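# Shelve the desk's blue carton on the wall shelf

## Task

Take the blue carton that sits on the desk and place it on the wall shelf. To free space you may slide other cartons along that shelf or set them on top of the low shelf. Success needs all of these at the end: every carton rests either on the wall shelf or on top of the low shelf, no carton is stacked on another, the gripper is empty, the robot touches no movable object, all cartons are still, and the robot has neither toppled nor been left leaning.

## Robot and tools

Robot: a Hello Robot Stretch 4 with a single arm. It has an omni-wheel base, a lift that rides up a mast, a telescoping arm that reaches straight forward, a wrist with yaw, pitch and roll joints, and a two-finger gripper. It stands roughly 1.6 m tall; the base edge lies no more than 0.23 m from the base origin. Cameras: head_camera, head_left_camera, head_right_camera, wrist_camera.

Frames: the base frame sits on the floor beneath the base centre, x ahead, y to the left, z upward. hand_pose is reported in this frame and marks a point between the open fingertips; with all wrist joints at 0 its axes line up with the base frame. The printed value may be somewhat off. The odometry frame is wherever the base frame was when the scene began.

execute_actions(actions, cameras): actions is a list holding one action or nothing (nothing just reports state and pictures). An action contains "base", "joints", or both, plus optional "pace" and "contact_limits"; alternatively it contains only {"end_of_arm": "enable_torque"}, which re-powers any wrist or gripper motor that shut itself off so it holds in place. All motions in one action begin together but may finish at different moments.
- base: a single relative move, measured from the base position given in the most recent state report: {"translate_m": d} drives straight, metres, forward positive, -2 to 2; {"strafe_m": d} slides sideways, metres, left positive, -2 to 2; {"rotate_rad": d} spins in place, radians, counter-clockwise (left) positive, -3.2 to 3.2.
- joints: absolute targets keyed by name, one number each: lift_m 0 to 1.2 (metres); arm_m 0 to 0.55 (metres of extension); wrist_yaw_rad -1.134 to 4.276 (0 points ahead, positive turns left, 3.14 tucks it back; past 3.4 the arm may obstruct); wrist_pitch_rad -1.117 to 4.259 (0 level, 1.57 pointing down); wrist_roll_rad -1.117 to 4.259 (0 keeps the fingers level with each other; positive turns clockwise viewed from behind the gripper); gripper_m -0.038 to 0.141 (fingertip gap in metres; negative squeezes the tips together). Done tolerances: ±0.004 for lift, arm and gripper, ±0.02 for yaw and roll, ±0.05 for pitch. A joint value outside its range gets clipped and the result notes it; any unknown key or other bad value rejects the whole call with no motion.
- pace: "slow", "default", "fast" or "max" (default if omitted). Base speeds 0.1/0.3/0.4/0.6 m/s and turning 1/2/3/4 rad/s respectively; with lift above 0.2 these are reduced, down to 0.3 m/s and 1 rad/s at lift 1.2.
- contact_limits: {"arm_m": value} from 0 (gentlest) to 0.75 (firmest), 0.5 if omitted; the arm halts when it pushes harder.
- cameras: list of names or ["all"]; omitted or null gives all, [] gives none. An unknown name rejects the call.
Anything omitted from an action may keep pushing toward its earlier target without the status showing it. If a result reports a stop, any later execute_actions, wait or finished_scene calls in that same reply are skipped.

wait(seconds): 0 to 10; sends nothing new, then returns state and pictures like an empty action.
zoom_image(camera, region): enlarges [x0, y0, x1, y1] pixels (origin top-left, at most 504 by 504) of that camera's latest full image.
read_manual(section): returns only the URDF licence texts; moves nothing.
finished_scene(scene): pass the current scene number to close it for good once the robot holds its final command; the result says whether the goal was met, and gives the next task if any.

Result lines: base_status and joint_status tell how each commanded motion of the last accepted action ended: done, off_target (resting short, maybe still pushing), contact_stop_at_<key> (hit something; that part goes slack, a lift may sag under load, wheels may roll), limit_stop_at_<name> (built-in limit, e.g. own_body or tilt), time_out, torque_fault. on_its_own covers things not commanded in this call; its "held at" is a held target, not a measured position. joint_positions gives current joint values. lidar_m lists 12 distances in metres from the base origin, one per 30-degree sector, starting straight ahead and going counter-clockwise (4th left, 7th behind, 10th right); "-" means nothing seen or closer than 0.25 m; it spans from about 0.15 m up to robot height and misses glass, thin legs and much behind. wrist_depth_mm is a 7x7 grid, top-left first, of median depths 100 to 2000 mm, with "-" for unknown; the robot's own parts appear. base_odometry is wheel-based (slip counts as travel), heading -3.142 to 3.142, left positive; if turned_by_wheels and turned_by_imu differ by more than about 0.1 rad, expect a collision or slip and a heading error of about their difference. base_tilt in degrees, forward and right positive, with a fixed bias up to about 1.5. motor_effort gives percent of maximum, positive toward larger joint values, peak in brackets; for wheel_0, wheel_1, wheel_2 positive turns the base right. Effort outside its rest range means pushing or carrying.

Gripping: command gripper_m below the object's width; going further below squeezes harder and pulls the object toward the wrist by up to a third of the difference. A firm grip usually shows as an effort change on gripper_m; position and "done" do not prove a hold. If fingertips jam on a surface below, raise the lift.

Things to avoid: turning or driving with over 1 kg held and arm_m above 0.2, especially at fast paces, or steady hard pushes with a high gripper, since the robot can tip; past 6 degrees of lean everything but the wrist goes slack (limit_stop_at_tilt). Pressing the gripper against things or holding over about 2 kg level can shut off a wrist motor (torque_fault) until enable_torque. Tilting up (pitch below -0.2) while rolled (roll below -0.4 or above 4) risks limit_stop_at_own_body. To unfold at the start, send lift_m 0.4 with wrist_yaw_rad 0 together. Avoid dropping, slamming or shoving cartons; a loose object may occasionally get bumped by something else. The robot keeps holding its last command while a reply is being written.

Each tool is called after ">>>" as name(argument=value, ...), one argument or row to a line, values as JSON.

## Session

>>> execute_actions(
  actions=[],
)

Scene clock: 0.00 s.
base_odometry: x=+0.000 y=+0.000 heading=+0.000 (m, m, rad; odometry frame)
turned_by_wheels: +0.000 (rad since the last result)
turned_by_imu: +0.000 (rad since the last result)
base_tilt: forward=+1.3 right=-0.3 (deg)
lidar_m: 2.03 1.74 1.76 2.09 1.96 1.97 2.26 1.58 1.59 2.26 1.73 1.76
base_status: not commanded
joint_positions: lift_m=+0.227 arm_m=-0.001 wrist_yaw_rad=+3.184 wrist_pitch_rad=+0.004 wrist_roll_rad=-0.015 gripper_m=+0.057
joint_status: not commanded
motor_effort: lift_m=+18 arm_m=-1 wrist_yaw_rad=-2 wrist_pitch_rad=-7 wrist_roll_rad=-3 gripper_m=-5 wheel_0=-1 wheel_1=+0 wheel_2=+0 (%)
hand_pose: x=-0.1218 y=+0.0751 z=+0.4041 quat_wxyz=(-0.021, -0.002, -0.008, +1.000) (m; base frame)
wrist_depth_mm: - 133 - - - - - / - 116 146 - - - - / - 120 158 - - - - / 132 132 255 - - - - / 1661 1808 - - - - - / 1255 1366 190 1499 193 1499 1464 / 931 878 1025 134 991 991 1025
pictures: head_camera, head_left_camera, head_right_camera, wrist_camera
Images, in order (width x height): head_camera 420x560, head_left_camera 420x672, head_right_camera 420x672, wrist_camera 616x392.

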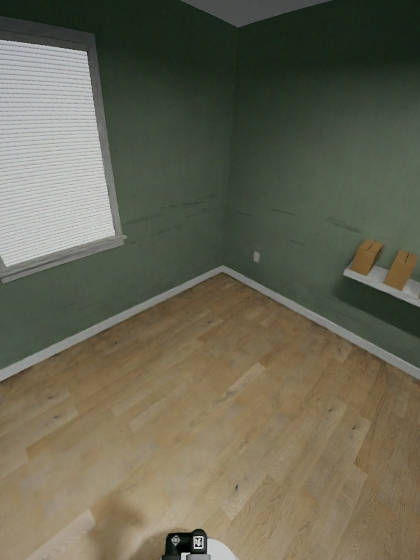

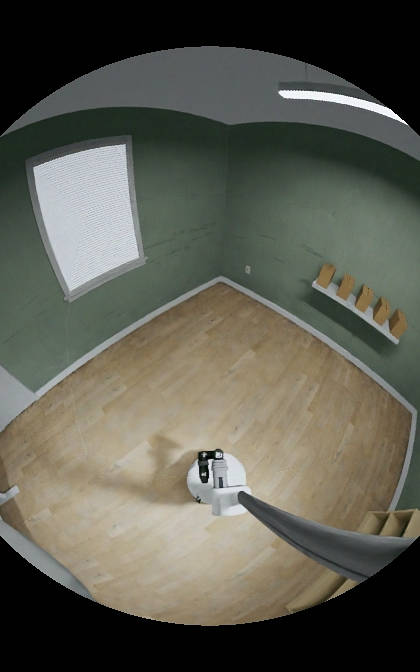

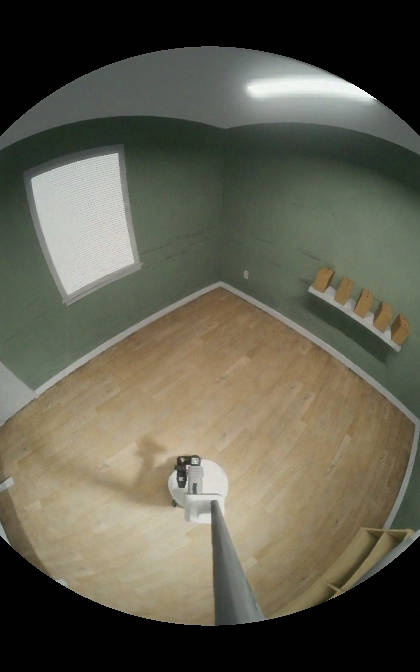

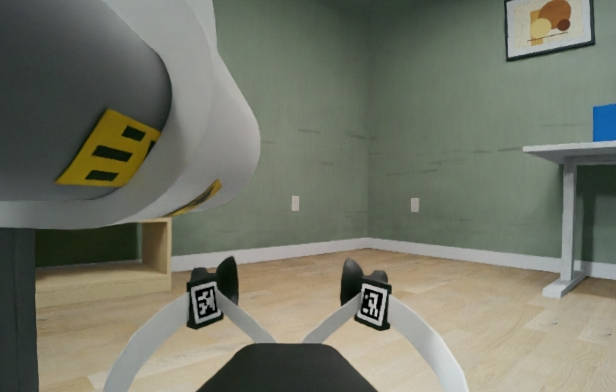

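>>> execute_actions(
  actions=[
    {"base":{"rotate_rad":-0.82},"joints":{"lift_m":0.65,"wrist_yaw_rad":0,"gripper_m":-0.01},"pace":"fast"},
  ],
  cameras=[],
)

>>> execute_actions(
  actions=[
    {"base":{"translate_m":0.92},"pace":"fast"},
  ],
  cameras=["head_camera","wrist_camera"],
)

Scene clock: 6.57 s.
base_odometry: x=+0.000 y=+0.000 heading=-0.820 (m, m, rad; odometry frame)
turned_by_wheels: -0.820 (rad since the last result)
turned_by_imu: -0.804 (rad since the last result)
base_tilt: forward=+1.3 right=-0.3 (deg)
lidar_m: 1.75 2.08 1.81 1.74 1.85 2.04 1.97 2.78 1.61 1.55 1.64 1.80
base_status: done
joint_positions: lift_m=+0.650 arm_m=-0.001 wrist_yaw_rad=+0.000 wrist_pitch_rad=+0.004 wrist_roll_rad=-0.015 gripper_m=-0.010
joint_status: all done
motor_effort: lift_m=+21(25) arm_m=-1(1) wrist_yaw_rad=-3(10) wrist_pitch_rad=-7(6) wrist_roll_rad=-2(2) gripper_m=-14(13) wheel_0=+0(8) wheel_1=-1(9) wheel_2=+0(10) (%)
hand_pose: x=+0.4586 y=-0.0873 z=+0.8270 quat_wxyz=(+1.000, -0.007, +0.002, +0.000) (m; base frame)
wrist_depth_mm: 1708 1708 1708 1708 1756 1808 1808 / 1661 1661 1708 1756 1756 1756 1756 / 1708 1661 1756 1708 1756 1808 1808 / 1708 1756 1464 1576 1464 1808 1808 / 1661 1708 1708 1756 1808 1756 1808 / 1708 1756 180 191 1756 1808 1808 / 1661 1618 1708 960 1756 1808 1756
pictures: none
No camera images: the call's "cameras" was empty. Leave "cameras" out to get every camera's image.

Scene clock: 10.17 s.
base_odometry: x=+0.628 y=-0.673 heading=-0.820 (m, m, rad; odometry frame)
turned_by_wheels: +0.000 (rad since the last result)
turned_by_imu: -0.003 (rad since the last result)
base_tilt: forward=+1.3 right=-0.3 (deg)
lidar_m: 0.82 0.86 1.58 1.73 1.80 2.55 3.76 2.26 1.66 1.69 1.59 0.86
base_status: done
joint_positions: lift_m=+0.650 arm_m=-0.001 wrist_yaw_rad=+0.000 wrist_pitch_rad=+0.004 wrist_roll_rad=-0.015 gripper_m=-0.010
joint_status: not commanded
motor_effort: lift_m=+20(21) arm_m=-1(0) wrist_yaw_rad=-2(3) wrist_pitch_rad=-5(5) wrist_roll_rad=+0(0) gripper_m=-14(14) wheel_0=+0(6) wheel_1=+0(5) wheel_2=+3(13) (%)
hand_pose: x=+0.4586 y=-0.0874 z=+0.8270 quat_wxyz=(+1.000, -0.007, +0.002, +0.000) (m; base frame)
wrist_depth_mm: 809 831 854 854 866 891 891 / 820 842 831 842 878 878 891 / 820 842 842 854 866 878 891 / 585 668 609 615 732 627 654 / 585 603 597 621 621 621 640 / 820 820 181 190 621 878 904 / 831 831 854 504 866 878 878
pictures: head_camera, wrist_camera
Images, in order (width x height): head_camera 420x560, wrist_camera 616x392.

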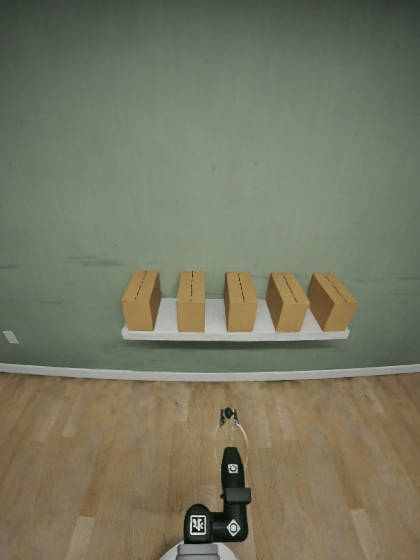

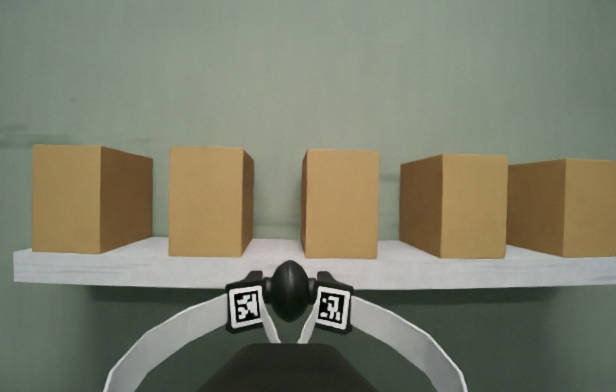

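>>> execute_actions(
  actions=[
    {"joints":{"arm_m":0.3,"wrist_roll_rad":1.57,"lift_m":0.69}},
  ],
  cameras=["head_camera"],
)

>>> execute_actions(
  actions=[
    {"joints":{"arm_m":0.485},"contact_limits":{"arm_m":0.15}},
  ],
  cameras=["head_camera"],
)

>>> execute_actions(
  actions=[
    {"base":{"strafe_m":-0.105},"pace":"slow"},
  ],
  cameras=[],
)

>>> execute_actions(
  actions=[
    {"base":{"strafe_m":0.235},"pace":"slow"},
  ],
  cameras=[],
)

>>> execute_actions(
  actions=[
    {"base":{"strafe_m":-0.118}},
  ],
  cameras=[],
)

>>> execute_actions(
  actions=[
    {"joints":{"arm_m":0,"wrist_roll_rad":0},"pace":"fast"},
  ],
  cameras=["head_camera","wrist_camera"],
)

>>> execute_actions(
  actions=[
    {"base":{"rotate_rad":-3.195},"joints":{"lift_m":0.65,"gripper_m":0.141},"pace":"fast"},
  ],
  cameras=[],
)

>>> execute_actions(
  actions=[
    {"base":{"translate_m":2.0},"pace":"fast"},
  ],
  cameras=["head_camera","wrist_camera"],
)

Scene clock: 23.97 s.
base_odometry: x=+0.628 y=-0.673 heading=-0.820 (m, m, rad; odometry frame)
turned_by_wheels: +0.000 (rad since the last result)
turned_by_imu: +0.001 (rad since the last result)
base_tilt: forward=+1.3 right=-0.3 (deg)
lidar_m: 0.82 0.87 1.57 1.74 1.82 2.54 3.75 2.24 1.65 1.69 1.55 0.86
base_status: not commanded
joint_positions: lift_m=+0.690 arm_m=+0.299 wrist_yaw_rad=+0.000 wrist_pitch_rad=+0.004 wrist_roll_rad=+1.570 gripper_m=-0.010
joint_status: all done
motor_effort: lift_m=+21(24) arm_m=+4(4) wrist_yaw_rad=-2(3) wrist_pitch_rad=-7(6) wrist_roll_rad=+1(3) gripper_m=-13(13) wheel_0=+0(0) wheel_1=+0(1) wheel_2=+3(3) (%)
hand_pose: x=+0.7587 y=-0.0874 z=+0.8669 quat_wxyz=(+0.707, +0.707, +0.001, -0.001) (m; base frame)
wrist_depth_mm: 544 559 539 459 317 580 591 / 544 559 564 554 315 585 580 / 549 554 312 314 315 580 591 / 549 549 312 312 314 585 591 / 539 549 559 569 315 580 591 / 544 544 180 199 315 569 580 / 539 549 310 234 312 580 585
pictures: head_camera
Images, in order (width x height): head_camera 420x560.

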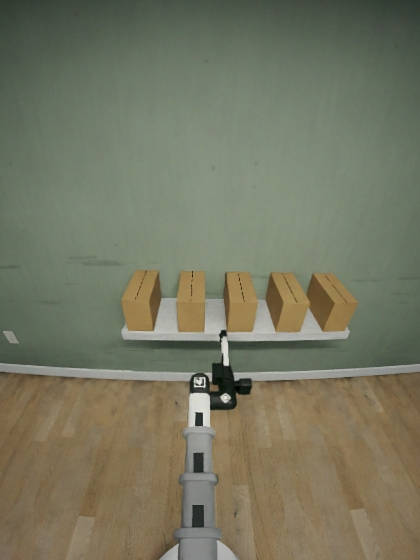

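Scene clock: 25.60 s.
base_odometry: x=+0.628 y=-0.673 heading=-0.820 (m, m, rad; odometry frame)
turned_by_wheels: +0.000 (rad since the last result)
turned_by_imu: +0.000 (rad since the last result)
base_tilt: forward=+1.4 right=-0.3 (deg)
lidar_m: 0.83 0.87 1.59 1.73 1.80 2.56 3.73 2.26 1.65 1.68 1.55 0.87
base_status: not commanded
joint_positions: lift_m=+0.690 arm_m=+0.484 wrist_yaw_rad=+0.000 wrist_pitch_rad=+0.004 wrist_roll_rad=+1.570 gripper_m=-0.010
joint_status: all done
motor_effort: lift_m=+21(21) arm_m=+4(5) wrist_yaw_rad=-2(3) wrist_pitch_rad=-7(5) wrist_roll_rad=+0(2) gripper_m=-13(14) wheel_0=+0(0) wheel_1=+0(1) wheel_2=+3(3) (%)
contact_limits: arm_m 0.15
hand_pose: x=+0.9437 y=-0.0874 z=+0.8669 quat_wxyz=(+0.707, +0.707, +0.001, -0.001) (m; base frame)
wrist_depth_mm: 127 128 130 132 133 135 - / 127 128 130 131 133 135 - / 127 128 130 131 133 135 - / 126 128 129 131 132 135 131 / 368 128 130 131 133 135 - / 368 375 180 198 250 167 - / 366 317 301 229 265 155 -
pictures: head_camera
Images, in order (width x height): head_camera 420x560.

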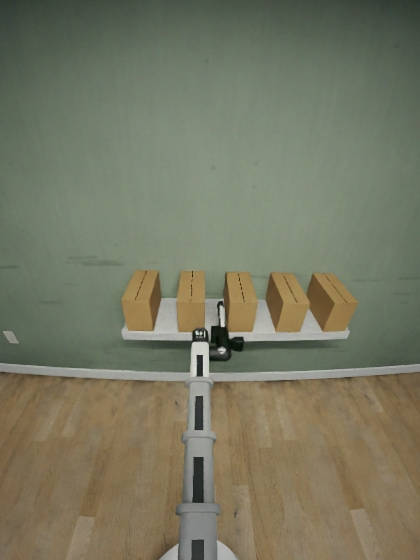

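Scene clock: 27.80 s.
base_odometry: x=+0.551 y=-0.744 heading=-0.820 (m, m, rad; odometry frame)
turned_by_wheels: +0.000 (rad since the last result)
turned_by_imu: +0.001 (rad since the last result)
base_tilt: forward=+1.3 right=-0.3 (deg)
lidar_m: 0.82 0.87 1.56 1.87 1.94 2.69 3.77 2.12 1.55 1.73 1.57 0.86
base_status: done
joint_positions: lift_m=+0.690 arm_m=+0.484 wrist_yaw_rad=+0.000 wrist_pitch_rad=+0.004 wrist_roll_rad=+1.570 gripper_m=-0.010
joint_status: not commanded
motor_effort: lift_m=+21(21) arm_m=+4(4) wrist_yaw_rad=-3(3) wrist_pitch_rad=-5(5) wrist_roll_rad=-1(1) gripper_m=-13(14) wheel_0=+2(5) wheel_1=-1(4) wheel_2=+1(2) (%)
hand_pose: x=+0.9437 y=-0.0873 z=+0.8669 quat_wxyz=(+0.707, +0.707, +0.001, -0.001) (m; base frame)
wrist_depth_mm: 131 132 134 135 137 139 - / 130 131 133 134 136 138 - / 129 129 132 133 135 137 - / 128 129 131 132 134 136 132 / 126 128 129 131 133 135 - / 370 373 173 185 226 167 - / 366 368 377 264 303 156 -
pictures: none
No camera images: the call's "cameras" was empty. Leave "cameras" out to get every camera's image.

Scene clock: 31.30 s.
base_odometry: x=+0.723 y=-0.584 heading=-0.820 (m, m, rad; odometry frame)
turned_by_wheels: +0.000 (rad since the last result)
turned_by_imu: +0.000 (rad since the last result)
base_tilt: forward=+1.3 right=-0.3 (deg)
lidar_m: 0.83 0.87 1.56 1.63 1.69 2.36 3.75 2.99 1.80 1.77 1.21 0.87
base_status: done
joint_positions: lift_m=+0.690 arm_m=+0.484 wrist_yaw_rad=+0.000 wrist_pitch_rad=+0.004 wrist_roll_rad=+1.570 gripper_m=-0.010
joint_status: not commanded
motor_effort: lift_m=+21(21) arm_m=+4(4) wrist_yaw_rad=-1(1) wrist_pitch_rad=-6(5) wrist_roll_rad=+0(0) gripper_m=-14(13) wheel_0=-2(4) wheel_1=+1(4) wheel_2=+0(0) (%)
hand_pose: x=+0.9436 y=-0.0876 z=+0.8669 quat_wxyz=(+0.707, +0.707, +0.001, -0.001) (m; base frame)
wrist_depth_mm: 370 377 379 387 307 166 - / 368 377 379 384 314 168 - / 370 375 379 384 314 169 132 / 370 375 377 382 314 169 132 / 370 375 377 387 310 169 - / 368 373 181 199 229 167 - / 368 146 170 163 151 152 -
pictures: none
No camera images: the call's "cameras" was empty. Leave "cameras" out to get every camera's image.

Scene clock: 32.87 s.
base_odometry: x=+0.636 y=-0.665 heading=-0.820 (m, m, rad; odometry frame)
turned_by_wheels: +0.000 (rad since the last result)
turned_by_imu: +0.001 (rad since the last result)
base_tilt: forward=+1.3 right=-0.3 (deg)
lidar_m: 0.83 0.84 1.57 1.73 1.80 2.54 3.75 2.25 1.66 1.68 1.55 0.87
base_status: done
joint_positions: lift_m=+0.690 arm_m=+0.484 wrist_yaw_rad=+0.000 wrist_pitch_rad=+0.004 wrist_roll_rad=+1.570 gripper_m=-0.010
joint_status: not commanded
motor_effort: lift_m=+21(21) arm_m=+4(4) wrist_yaw_rad=-3(0) wrist_pitch_rad=-5(8) wrist_roll_rad=-1(0) gripper_m=-13(13) wheel_0=-1(8) wheel_1=-1(8) wheel_2=+1(1) (%)
hand_pose: x=+0.9437 y=-0.0874 z=+0.8669 quat_wxyz=(+0.707, +0.707, +0.001, -0.001) (m; base frame)
wrist_depth_mm: 375 187 182 183 182 163 - / 368 375 256 257 253 169 - / 368 377 379 384 314 170 - / 370 377 382 384 312 170 132 / 370 375 377 384 312 169 - / 370 375 180 198 250 167 - / 368 370 377 265 304 156 -
pictures: none
No camera images: the call's "cameras" was empty. Leave "cameras" out to get every camera's image.

Scene clock: 34.93 s.
base_odometry: x=+0.636 y=-0.665 heading=-0.820 (m, m, rad; odometry frame)
turned_by_wheels: +0.000 (rad since the last result)
turned_by_imu: +0.001 (rad since the last result)
base_tilt: forward=+1.3 right=-0.3 (deg)
lidar_m: 0.82 0.85 1.57 1.73 1.79 2.56 3.75 2.27 1.65 1.68 1.56 0.87
base_status: not commanded
joint_positions: lift_m=+0.690 arm_m=+0.001 wrist_yaw_rad=+0.000 wrist_pitch_rad=+0.004 wrist_roll_rad=+0.000 gripper_m=-0.010
joint_status: all done
motor_effort: lift_m=+21(21) arm_m=-4(4) wrist_yaw_rad=-2(3) wrist_pitch_rad=-6(8) wrist_roll_rad=-1(4) gripper_m=-13(14) wheel_0=-1(1) wheel_1=+0(0) wheel_2=+0(1) (%)
hand_pose: x=+0.4601 y=-0.0875 z=+0.8669 quat_wxyz=(+1.000, +0.000, +0.002, +0.000) (m; base frame)
wrist_depth_mm: 820 820 842 842 866 878 891 / 820 820 842 842 878 878 878 / 831 831 842 854 854 866 891 / 591 603 750 866 615 634 707 / 591 597 661 866 615 621 647 / 585 591 181 190 615 621 891 / 831 809 842 508 878 891 904
pictures: head_camera, wrist_camera
Images, in order (width x height): head_camera 420x560, wrist_camera 616x392.

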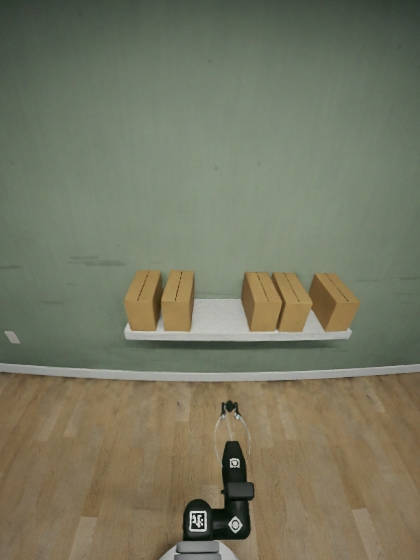

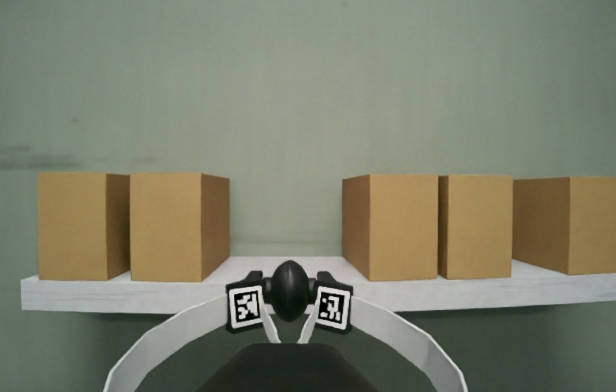

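Scene clock: 37.47 s.
base_odometry: x=+0.636 y=-0.665 heading=+2.268 (m, m, rad; odometry frame)
turned_by_wheels: -3.195 (rad since the last result)
turned_by_imu: -3.137 (rad since the last result)
base_tilt: forward=+1.3 right=-0.3 (deg)
lidar_m: 2.86 2.96 1.69 1.66 1.64 0.89 0.82 0.85 1.49 1.76 1.82 2.41
base_status: done
joint_positions: lift_m=+0.650 arm_m=+0.001 wrist_yaw_rad=+0.000 wrist_pitch_rad=+0.004 wrist_roll_rad=+0.000 gripper_m=+0.141
joint_status: all done
motor_effort: lift_m=+17(20) arm_m=-4(4) wrist_yaw_rad=-2(4) wrist_pitch_rad=-7(6) wrist_roll_rad=-2(2) gripper_m=-2(13) wheel_0=+1(6) wheel_1=-2(8) wheel_2=+0(9) (%)
hand_pose: x=+0.4601 y=-0.0874 z=+0.8272 quat_wxyz=(+1.000, +0.000, +0.002, +0.000) (m; base frame)
wrist_depth_mm: - - - - - - - / - - - - - - - / - - - - - - - / - - - - - - - / - - - - - - - / - 204 - - - - - / 1863 1808 - 134 - 1808 1808
pictures: none
No camera images: the call's "cameras" was empty. Leave "cameras" out to get every camera's image.

Scene clock: 43.77 s.
base_odometry: x=-0.648 y=+0.868 heading=+2.268 (m, m, rad; odometry frame)
turned_by_wheels: +0.000 (rad since the last result)
turned_by_imu: -0.007 (rad since the last result)
base_tilt: forward=+1.3 right=-0.3 (deg)
lidar_m: 0.88 0.89 2.22 1.78 1.73 2.30 3.11 2.54 1.77 1.62 1.67 0.94
base_status: done
joint_positions: lift_m=+0.650 arm_m=+0.001 wrist_yaw_rad=+0.000 wrist_pitch_rad=+0.004 wrist_roll_rad=+0.000 gripper_m=+0.141
joint_status: not commanded
motor_effort: lift_m=+17(17) arm_m=-4(4) wrist_yaw_rad=-2(2) wrist_pitch_rad=-5(5) wrist_roll_rad=-3(2) gripper_m=+0(1) wheel_0=-2(6) wheel_1=+0(6) wheel_2=+2(12) (%)
hand_pose: x=+0.4601 y=-0.0874 z=+0.8272 quat_wxyz=(+1.000, +0.000, +0.002, +0.000) (m; base frame)
wrist_depth_mm: 1308 1336 1336 1430 1464 1499 1537 / 1308 1308 1336 1430 1464 1499 1618 / 1308 1366 1397 1366 1464 1499 1499 / 1308 759 1366 1430 1464 1537 1537 / 788 699 976 1008 991 976 960 / 917 204 640 1397 668 1078 1537 / 1308 1336 1366 134 1464 1138 1576
pictures: head_camera, wrist_camera
Images, in order (width x height): head_camera 420x560, wrist_camera 616x392.

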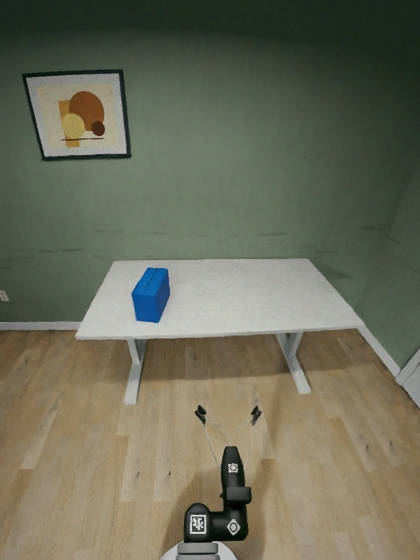

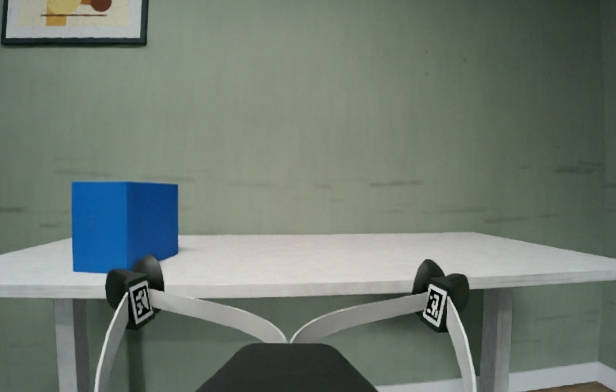

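Real turn falls 0.05 short. Offset ≈0.355.

>>> execute_actions(
  actions=[
    {"base":{"strafe_m":0.355},"joints":{"arm_m":0.25}},
  ],
  cameras=[],
)

>>> execute_actions(
  actions=[
    {"base":{"translate_m":0.13}},
  ],
  cameras=["head_camera","wrist_camera"],
)

Scene clock: 50.00 s.
base_odometry: x=-0.920 y=+0.640 heading=+2.268 (m, m, rad; odometry frame)
turned_by_wheels: +0.000 (rad since the last result)
turned_by_imu: +0.000 (rad since the last result)
base_tilt: forward=+1.3 right=-0.3 (deg)
lidar_m: 0.85 0.90 1.84 1.72 1.39 1.85 3.13 3.07 2.14 1.98 1.31 0.90
base_status: done
joint_positions: lift_m=+0.650 arm_m=+0.249 wrist_yaw_rad=+0.000 wrist_pitch_rad=+0.004 wrist_roll_rad=+0.000 gripper_m=+0.141
joint_status: all done
motor_effort: lift_m=+17(17) arm_m=+4(5) wrist_yaw_rad=-3(1) wrist_pitch_rad=-6(6) wrist_roll_rad=-2(1) gripper_m=-1(0) wheel_0=+2(8) wheel_1=-1(5) wheel_2=+0(2) (%)
hand_pose: x=+0.7087 y=-0.0874 z=+0.8273 quat_wxyz=(+1.000, +0.000, +0.002, +0.000) (m; base frame)
wrist_depth_mm: 1060 1098 1138 1182 1160 1205 1281 / 1060 1078 1118 1138 1205 1229 1281 / 1078 1098 1098 1138 1182 1229 1281 / 1078 1118 1118 477 1205 1229 1255 / 1060 1098 699 473 991 976 946 / 480 204 424 473 421 452 492 / 364 373 384 133 410 1229 1281
pictures: none
No camera images: the call's "cameras" was empty. Leave "cameras" out to get every camera's image.

Scene clock: 51.73 s.
base_odometry: x=-1.004 y=+0.740 heading=+2.269 (m, m, rad; odometry frame)
turned_by_wheels: +0.000 (rad since the last result)
turned_by_imu: +0.000 (rad since the last result)
base_tilt: forward=+1.3 right=-0.3 (deg)
lidar_m: 0.72 0.73 1.83 1.74 1.43 1.83 3.25 3.05 2.16 1.96 1.14 0.78
base_status: done
joint_positions: lift_m=+0.650 arm_m=+0.249 wrist_yaw_rad=+0.000 wrist_pitch_rad=+0.004 wrist_roll_rad=+0.000 gripper_m=+0.141
joint_status: not commanded
motor_effort: lift_m=+17(17) arm_m=+4(4) wrist_yaw_rad=-3(3) wrist_pitch_rad=-6(7) wrist_roll_rad=-2(2) gripper_m=+0(1) wheel_0=+2(7) wheel_1=+1(7) wheel_2=-1(10) (%)
hand_pose: x=+0.7087 y=-0.0874 z=+0.8273 quat_wxyz=(+1.000, +0.000, +0.002, +0.000) (m; base frame)
wrist_depth_mm: 931 960 1008 1025 1060 1098 1138 / 960 976 1008 1025 1078 1078 1138 / 960 976 1025 1025 1060 1098 1118 / 946 976 349 345 1060 1078 1138 / 960 976 351 345 991 976 960 / 477 205 349 347 418 455 488 / 340 330 349 133 359 332 345
pictures: head_camera, wrist_camera
Images, in order (width x height): head_camera 420x560, wrist_camera 616x392.

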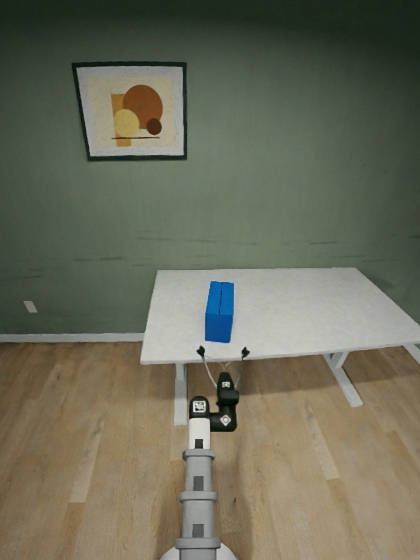

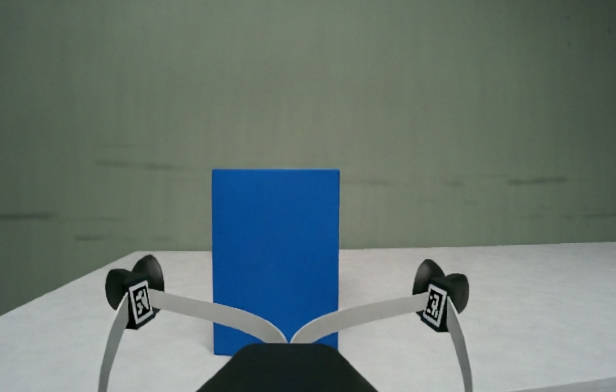

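>>> execute_actions(
  actions=[
    {"base":{"strafe_m":0.008},"joints":{"arm_m":0.415},"contact_limits":{"arm_m":0.15}},
  ],
  cameras=["wrist_camera"],
)

>>> execute_actions(
  actions=[
    {"joints":{"gripper_m":0.03}},
  ],
  cameras=[],
)

>>> execute_actions(
  actions=[
    {"joints":{"lift_m":0.75},"pace":"slow"},
  ],
  cameras=["wrist_camera"],
)

>>> execute_actions(
  actions=[
    {"base":{"rotate_rad":-2.965},"joints":{"arm_m":0}},
  ],
  cameras=[],
)

>>> execute_actions(
  actions=[
    {"base":{"translate_m":2.0},"pace":"fast"},
  ],
  cameras=[],
)

>>> execute_actions(
  actions=[
    {"base":{"rotate_rad":-0.124}},
  ],
  cameras=[],
)

>>> execute_actions(
  actions=[
    {"base":{"translate_m":0.16}},
  ],
  cameras=["head_camera","wrist_camera"],
)

Scene clock: 67.27 s.
base_odometry: x=-1.010 y=+0.735 heading=+2.268 (m, m, rad; odometry frame)
turned_by_wheels: +0.000 (rad since the last result)
turned_by_imu: +0.001 (rad since the last result)
base_tilt: forward=+1.3 right=-0.3 (deg)
lidar_m: 0.72 0.74 1.83 1.72 1.42 1.82 3.28 3.02 2.16 1.97 1.16 0.77
base_status: done
joint_positions: lift_m=+0.650 arm_m=+0.414 wrist_yaw_rad=+0.000 wrist_pitch_rad=+0.004 wrist_roll_rad=+0.000 gripper_m=+0.141
joint_status: all done
motor_effort: lift_m=+17(17) arm_m=+4(5) wrist_yaw_rad=-2(2) wrist_pitch_rad=-5(6) wrist_roll_rad=-2(2) gripper_m=-1(1) wheel_0=+0(6) wheel_1=-2(8) wheel_2=+0(0) (%)
contact_limits: arm_m 0.15
hand_pose: x=+0.8736 y=-0.0874 z=+0.8273 quat_wxyz=(+1.000, +0.000, +0.002, +0.000) (m; base frame)
wrist_depth_mm: 809 820 842 878 891 917 931 / 809 820 854 866 891 917 960 / 809 809 842 854 904 917 946 / 798 831 190 187 186 917 946 / 798 809 190 188 186 917 960 / 480 192 190 188 186 452 488 / 336 315 191 133 314 330 345
pictures: wrist_camera
Images, in order (width x height): wrist_camera 616x392.

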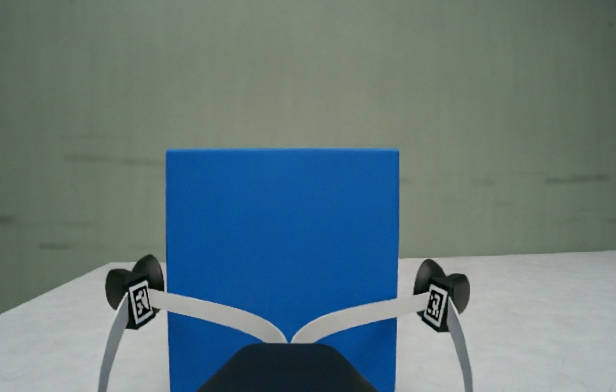

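Scene clock: 69.37 s.
base_odometry: x=-1.010 y=+0.735 heading=+2.268 (m, m, rad; odometry frame)
turned_by_wheels: +0.000 (rad since the last result)
turned_by_imu: +0.001 (rad since the last result)
base_tilt: forward=+1.4 right=-0.3 (deg)
lidar_m: 0.72 0.78 1.84 1.73 1.42 1.83 3.27 3.09 2.16 1.97 1.11 0.76
base_status: not commanded
joint_positions: lift_m=+0.650 arm_m=+0.414 wrist_yaw_rad=+0.000 wrist_pitch_rad=+0.004 wrist_roll_rad=+0.000 gripper_m=+0.031
joint_status: all done
motor_effort: lift_m=+17(17) arm_m=+4(4) wrist_yaw_rad=-3(3) wrist_pitch_rad=-4(7) wrist_roll_rad=+0(1) gripper_m=-43(43) wheel_0=+0(0) wheel_1=-2(3) wheel_2=+0(0) (%)
hand_pose: x=+0.8737 y=-0.0874 z=+0.8273 quat_wxyz=(+1.000, +0.000, +0.002, +0.000) (m; base frame)
wrist_depth_mm: 798 809 842 878 917 917 946 / 798 809 854 866 891 931 946 / 798 809 831 854 891 931 946 / 809 831 166 166 167 917 946 / 798 788 166 167 167 931 946 / 473 166 167 167 168 445 484 / 300 315 167 167 167 310 345
pictures: none
No camera images: the call's "cameras" was empty. Leave "cameras" out to get every camera's image.

Scene clock: 71.07 s.
base_odometry: x=-1.010 y=+0.735 heading=+2.268 (m, m, rad; odometry frame)
turned_by_wheels: +0.000 (rad since the last result)
turned_by_imu: +0.000 (rad since the last result)
base_tilt: forward=+1.3 right=-0.3 (deg)
lidar_m: 0.72 0.77 1.82 1.72 1.41 1.82 3.27 3.07 2.15 1.95 1.12 0.75
base_status: not commanded
joint_positions: lift_m=+0.750 arm_m=+0.414 wrist_yaw_rad=+0.000 wrist_pitch_rad=+0.005 wrist_roll_rad=+0.000 gripper_m=+0.031
joint_status: all done
motor_effort: lift_m=+22(24) arm_m=+4(4) wrist_yaw_rad=-3(3) wrist_pitch_rad=-13(10) wrist_roll_rad=-1(1) gripper_m=-42(42) wheel_0=+0(0) wheel_1=-3(2) wheel_2=+0(0) (%)
hand_pose: x=+0.8737 y=-0.0874 z=+0.9264 quat_wxyz=(+1.000, +0.000, +0.003, +0.000) (m; base frame)
wrist_depth_mm: 788 820 842 854 891 917 960 / 798 831 842 866 891 917 946 / 820 798 831 854 878 931 946 / 809 809 168 168 168 931 946 / 809 820 167 167 168 931 976 / 798 166 166 167 167 723 778 / 484 508 166 167 167 500 535
pictures: wrist_camera
Images, in order (width x height): wrist_camera 616x392.

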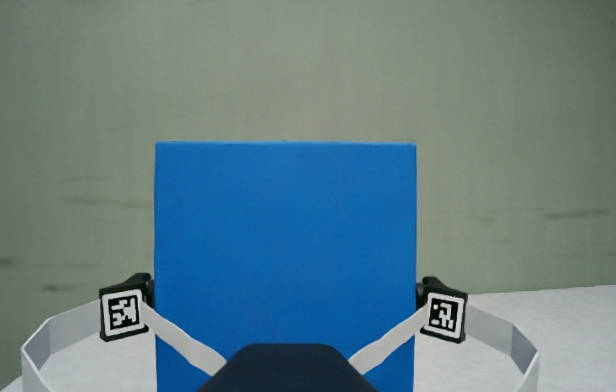

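Scene clock: 73.83 s.
base_odometry: x=-1.010 y=+0.735 heading=-0.696 (m, m, rad; odometry frame)
turned_by_wheels: -2.965 (rad since the last result)
turned_by_imu: -2.911 (rad since the last result)
base_tilt: forward=+1.4 right=-0.2 (deg)
lidar_m: 0.39 2.55 2.04 1.94 0.95 0.74 0.72 1.62 1.78 1.42 1.43 0.40
base_status: done
joint_positions: lift_m=+0.750 arm_m=+0.001 wrist_yaw_rad=+0.000 wrist_pitch_rad=+0.005 wrist_roll_rad=+0.000 gripper_m=+0.031
joint_status: all done
motor_effort: lift_m=+21(22) arm_m=-4(5) wrist_yaw_rad=-2(7) wrist_pitch_rad=-11(10) wrist_roll_rad=-1(1) gripper_m=-40(42) wheel_0=+2(7) wheel_1=+2(6) wheel_2=+2(10) (%)
hand_pose: x=+0.4601 y=-0.0875 z=+0.9264 quat_wxyz=(+1.000, +0.000, +0.003, +0.000) (m; base frame)
wrist_depth_mm: - - - - - - - / - - - - - - - / - - - - - - - / - - 167 168 168 - - / - - 167 167 167 - - / - 166 167 167 167 - - / 1808 - 166 167 167 1921 -
pictures: none
No camera images: the call's "cameras" was empty. Leave "cameras" out to get every camera's image.

Scene clock: 80.23 s.
base_odometry: x=+0.525 y=-0.548 heading=-0.696 (m, m, rad; odometry frame)
turned_by_wheels: +0.000 (rad since the last result)
turned_by_imu: -0.008 (rad since the last result)
base_tilt: forward=+1.3 right=-0.3 (deg)
lidar_m: 0.39 1.06 1.82 1.76 1.90 2.78 3.53 2.00 1.61 1.69 1.62 0.40
base_status: done
joint_positions: lift_m=+0.750 arm_m=+0.001 wrist_yaw_rad=+0.000 wrist_pitch_rad=+0.005 wrist_roll_rad=+0.000 gripper_m=+0.031
joint_status: not commanded
motor_effort: lift_m=+21(21) arm_m=-4(4) wrist_yaw_rad=-2(2) wrist_pitch_rad=-11(10) wrist_roll_rad=-1(1) gripper_m=-42(43) wheel_0=+0(6) wheel_1=+0(7) wheel_2=+1(13) (%)
hand_pose: x=+0.4601 y=-0.0874 z=+0.9264 quat_wxyz=(+1.000, +0.000, +0.003, +0.000) (m; base frame)
wrist_depth_mm: 1042 1008 1025 991 991 991 960 / 1042 1025 1008 1008 991 991 946 / 1008 1008 1008 991 991 976 976 / 1025 1042 167 168 168 991 976 / 1042 778 167 167 168 759 750 / 1060 166 167 167 167 741 759 / 1025 1025 166 166 167 991 976
pictures: none
No camera images: the call's "cameras" was empty. Leave "cameras" out to get every camera's image.

Scene clock: 81.00 s.
base_odometry: x=+0.525 y=-0.548 heading=-0.820 (m, m, rad; odometry frame)
turned_by_wheels: -0.124 (rad since the last result)
turned_by_imu: -0.122 (rad since the last result)
base_tilt: forward=+1.3 right=-0.3 (deg)
lidar_m: 0.38 1.03 1.72 1.76 1.80 2.50 3.59 2.85 1.66 1.60 1.83 0.42
base_status: done
joint_positions: lift_m=+0.750 arm_m=+0.001 wrist_yaw_rad=+0.000 wrist_pitch_rad=+0.005 wrist_roll_rad=+0.000 gripper_m=+0.031
joint_status: not commanded
motor_effort: lift_m=+21(21) arm_m=-4(4) wrist_yaw_rad=-2(1) wrist_pitch_rad=-13(12) wrist_roll_rad=+0(0) gripper_m=-43(42) wheel_0=-1(6) wheel_1=-1(6) wheel_2=+2(6) (%)
hand_pose: x=+0.4601 y=-0.0875 z=+0.9264 quat_wxyz=(+1.000, +0.000, +0.003, +0.000) (m; base frame)
wrist_depth_mm: 960 976 991 991 1008 1098 1060 / 960 976 991 1025 1025 1060 1078 / 946 960 991 1025 1042 1042 1078 / 960 768 167 168 169 1025 1060 / 976 741 167 167 168 831 1098 / 715 166 166 167 167 798 1078 / 960 976 166 167 167 1098 1078
pictures: none
No camera images: the call's "cameras" was empty. Leave "cameras" out to get every camera's image.

Scene clock: 82.90 s.
base_odometry: x=+0.634 y=-0.665 heading=-0.820 (m, m, rad; odometry frame)
turned_by_wheels: +0.000 (rad since the last result)
turned_by_imu: +0.000 (rad since the last result)
base_tilt: forward=+1.3 right=-0.3 (deg)
lidar_m: 0.39 0.85 1.53 1.75 1.80 2.49 3.77 2.27 1.66 1.64 1.61 0.42
base_status: done
joint_positions: lift_m=+0.750 arm_m=+0.001 wrist_yaw_rad=+0.000 wrist_pitch_rad=+0.005 wrist_roll_rad=+0.000 gripper_m=+0.031
joint_status: not commanded
motor_effort: lift_m=+21(21) arm_m=-4(4) wrist_yaw_rad=-3(3) wrist_pitch_rad=-12(11) wrist_roll_rad=-1(1) gripper_m=-43(42) wheel_0=+0(6) wheel_1=-1(3) wheel_2=-1(9) (%)
hand_pose: x=+0.4601 y=-0.0874 z=+0.9264 quat_wxyz=(+1.000, +0.000, +0.003, +0.000) (m; base frame)
wrist_depth_mm: 820 831 842 842 878 904 917 / 809 842 854 854 891 891 904 / 809 831 842 842 878 891 891 / 809 621 167 168 168 891 931 / 580 591 167 167 168 691 654 / 574 167 167 167 168 640 640 / 820 820 166 167 167 904 917
pictures: head_camera, wrist_camera
Images, in order (width x height): head_camera 420x560, wrist_camera 616x392.

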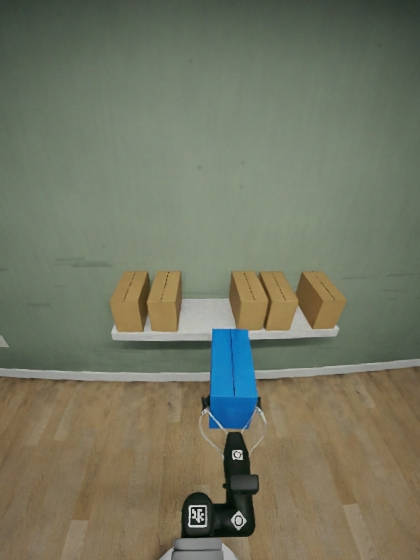

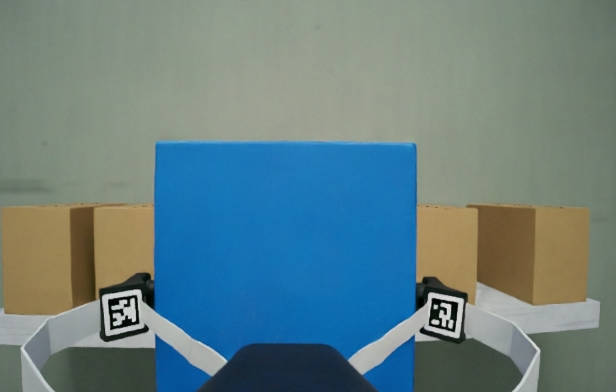

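Need ~0.055 left; lower about 0.045.

>>> execute_actions(
  actions=[
    {"base":{"strafe_m":0.052}},
  ],
  cameras=[],
)

>>> execute_actions(
  actions=[
    {"joints":{"arm_m":0.43},"contact_limits":{"arm_m":0.15}},
  ],
  cameras=["head_camera"],
)

>>> execute_actions(
  actions=[
    {"joints":{"lift_m":0.706},"pace":"slow"},
  ],
  cameras=["wrist_camera"],
)

>>> execute_actions(
  actions=[
    {"joints":{"gripper_m":0.13}},
  ],
  cameras=[],
)

>>> execute_actions(
  actions=[
    {"joints":{"arm_m":0.25}},
  ],
  cameras=["head_camera","wrist_camera"],
)

Scene clock: 89.67 s.
base_odometry: x=+0.672 y=-0.629 heading=-0.820 (m, m, rad; odometry frame)
turned_by_wheels: +0.000 (rad since the last result)
turned_by_imu: +0.001 (rad since the last result)
base_tilt: forward=+1.3 right=-0.3 (deg)
lidar_m: 0.39 0.83 1.52 1.72 1.78 2.44 3.72 2.91 1.72 1.68 1.60 0.42
base_status: done
joint_positions: lift_m=+0.750 arm_m=+0.001 wrist_yaw_rad=+0.000 wrist_pitch_rad=+0.005 wrist_roll_rad=+0.000 gripper_m=+0.031
joint_status: not commanded
motor_effort: lift_m=+21(21) arm_m=-4(4) wrist_yaw_rad=-2(3) wrist_pitch_rad=-13(11) wrist_roll_rad=+0(2) gripper_m=-41(44) wheel_0=+0(9) wheel_1=+0(8) wheel_2=+0(1) (%)
hand_pose: x=+0.4601 y=-0.0874 z=+0.9264 quat_wxyz=(+1.000, +0.000, +0.003, +0.000) (m; base frame)
wrist_depth_mm: 798 820 842 842 878 904 917 / 798 831 831 854 866 904 931 / 820 820 842 854 891 891 917 / 809 615 167 167 168 891 904 / 569 585 167 168 168 640 654 / 574 166 167 167 167 634 647 / 809 820 166 167 167 891 931
pictures: none
No camera images: the call's "cameras" was empty. Leave "cameras" out to get every camera's image.

Scene clock: 92.03 s.
base_odometry: x=+0.672 y=-0.629 heading=-0.820 (m, m, rad; odometry frame)
turned_by_wheels: +0.000 (rad since the last result)
turned_by_imu: +0.001 (rad since the last result)
base_tilt: forward=+1.3 right=-0.2 (deg)
lidar_m: 0.83 0.86 1.51 1.73 1.75 2.42 3.75 2.92 1.71 1.69 1.60 0.87
base_status: not commanded
joint_positions: lift_m=+0.750 arm_m=+0.429 wrist_yaw_rad=+0.000 wrist_pitch_rad=+0.005 wrist_roll_rad=+0.000 gripper_m=+0.031
joint_status: all done
motor_effort: lift_m=+21(21) arm_m=+3(4) wrist_yaw_rad=-3(2) wrist_pitch_rad=-12(11) wrist_roll_rad=-1(0) gripper_m=-42(42) wheel_0=+1(1) wheel_1=+1(0) wheel_2=+0(0) (%)
contact_limits: arm_m 0.15
hand_pose: x=+0.8887 y=-0.0874 z=+0.9264 quat_wxyz=(+1.000, +0.000, +0.003, +0.000) (m; base frame)
wrist_depth_mm: 413 418 430 439 449 455 466 / 410 421 427 439 445 459 466 / 413 421 430 439 445 459 469 / 413 421 167 168 169 455 466 / 227 287 167 167 168 247 201 / 196 166 166 167 168 201 201 / 216 281 165 167 167 230 -
pictures: head_camera
Images, in order (width x height): head_camera 420x560.

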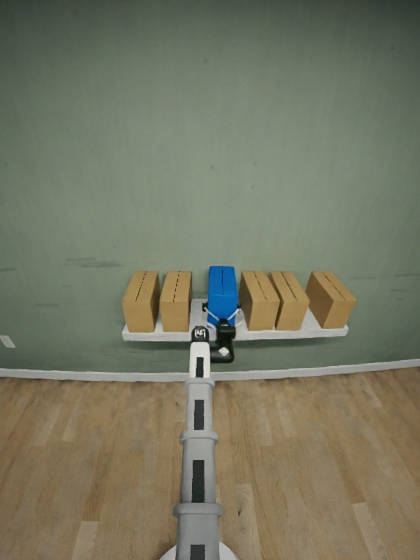

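Scene clock: 93.27 s.
base_odometry: x=+0.672 y=-0.629 heading=-0.820 (m, m, rad; odometry frame)
turned_by_wheels: +0.000 (rad since the last result)
turned_by_imu: +0.000 (rad since the last result)
base_tilt: forward=+1.3 right=-0.2 (deg)
lidar_m: 0.82 0.86 1.53 1.73 1.77 2.42 3.76 2.91 1.71 1.67 1.61 0.87
base_status: not commanded
joint_positions: lift_m=+0.706 arm_m=+0.429 wrist_yaw_rad=+0.000 wrist_pitch_rad=+0.005 wrist_roll_rad=+0.000 gripper_m=+0.031
joint_status: all done
motor_effort: lift_m=+15(22) arm_m=+4(4) wrist_yaw_rad=-2(3) wrist_pitch_rad=-12(11) wrist_roll_rad=+1(1) gripper_m=-42(43) wheel_0=+1(1) wheel_1=+0(0) wheel_2=+0(0) (%)
hand_pose: x=+0.8887 y=-0.0874 z=+0.8830 quat_wxyz=(+1.000, +0.000, +0.003, +0.000) (m; base frame)
wrist_depth_mm: 410 421 427 439 442 455 466 / 410 424 433 436 445 455 466 / 415 418 430 439 442 455 466 / 221 289 167 167 168 242 199 / 221 286 167 167 168 241 200 / 198 167 167 167 167 202 201 / 216 281 167 167 167 229 -
pictures: wrist_camera
Images, in order (width x height): wrist_camera 616x392.

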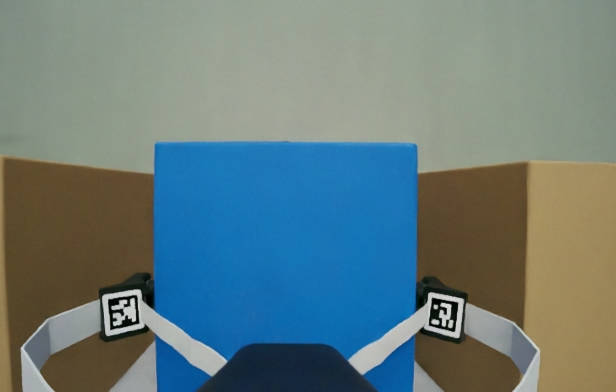

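Scene clock: 95.20 s.
base_odometry: x=+0.672 y=-0.629 heading=-0.820 (m, m, rad; odometry frame)
turned_by_wheels: +0.000 (rad since the last result)
turned_by_imu: +0.000 (rad since the last result)
base_tilt: forward=+1.3 right=-0.3 (deg)
lidar_m: 0.82 0.87 1.51 1.70 1.76 2.44 3.77 2.93 1.70 1.68 1.57 0.87
base_status: not commanded
joint_positions: lift_m=+0.706 arm_m=+0.429 wrist_yaw_rad=-0.001 wrist_pitch_rad=+0.004 wrist_roll_rad=+0.000 gripper_m=+0.130
joint_status: all done
motor_effort: lift_m=+15(16) arm_m=+4(4) wrist_yaw_rad=+1(13) wrist_pitch_rad=-9(17) wrist_roll_rad=+0(1) gripper_m=-1(42) wheel_0=+0(1) wheel_1=+0(1) wheel_2=-2(2) (%)
hand_pose: x=+0.8886 y=-0.0878 z=+0.8832 quat_wxyz=(+1.000, +0.000, +0.002, -0.001) (m; base frame)
wrist_depth_mm: 410 418 430 436 449 455 466 / 415 421 430 442 445 459 466 / 415 421 430 439 445 459 466 / 223 338 188 188 190 239 200 / 222 312 188 189 189 239 200 / 220 206 188 189 189 215 201 / 218 315 187 129 190 221 202
pictures: none
No camera images: the call's "cameras" was empty. Leave "cameras" out to get every camera's image.

Scene clock: 96.83 s.
base_odometry: x=+0.672 y=-0.629 heading=-0.820 (m, m, rad; odometry frame)
turned_by_wheels: +0.000 (rad since the last result)
turned_by_imu: +0.000 (rad since the last result)
base_tilt: forward=+1.3 right=-0.3 (deg)
lidar_m: 0.83 0.86 1.52 1.72 1.77 2.44 3.77 2.94 1.71 1.67 1.59 0.87
base_status: not commanded
joint_positions: lift_m=+0.706 arm_m=+0.251 wrist_yaw_rad=+0.000 wrist_pitch_rad=+0.004 wrist_roll_rad=+0.000 gripper_m=+0.130
joint_status: all done
motor_effort: lift_m=+15(15) arm_m=-4(4) wrist_yaw_rad=-2(1) wrist_pitch_rad=-5(5) wrist_roll_rad=-1(0) gripper_m=+0(1) wheel_0=+0(1) wheel_1=+0(0) wheel_2=-1(2) (%)
hand_pose: x=+0.7101 y=-0.0874 z=+0.8834 quat_wxyz=(+1.000, +0.000, +0.002, +0.000) (m; base frame)
wrist_depth_mm: 585 591 603 615 627 634 654 / 574 591 603 615 634 640 654 / 580 591 603 615 634 640 661 / 347 370 569 362 480 384 389 / 347 351 508 366 433 387 389 / 349 206 364 366 213 387 389 / 347 351 364 130 370 382 384
pictures: head_camera, wrist_camera
Images, in order (width x height): head_camera 420x560, wrist_camera 616x392.

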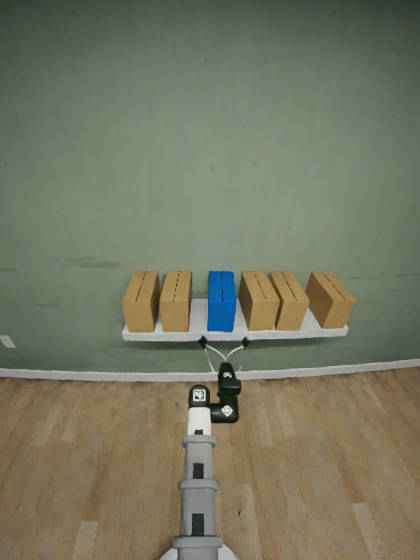

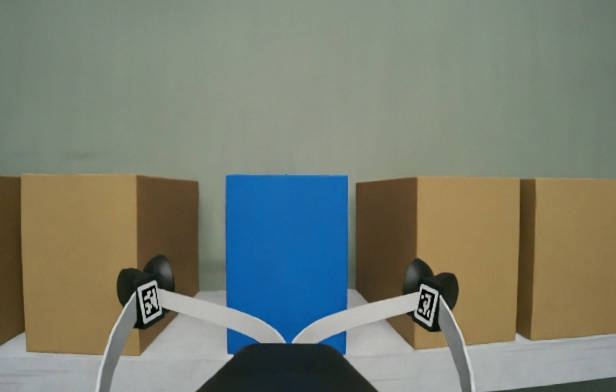

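>>> finished_scene(
  scene=2,
)

The scene is finished: the task was done.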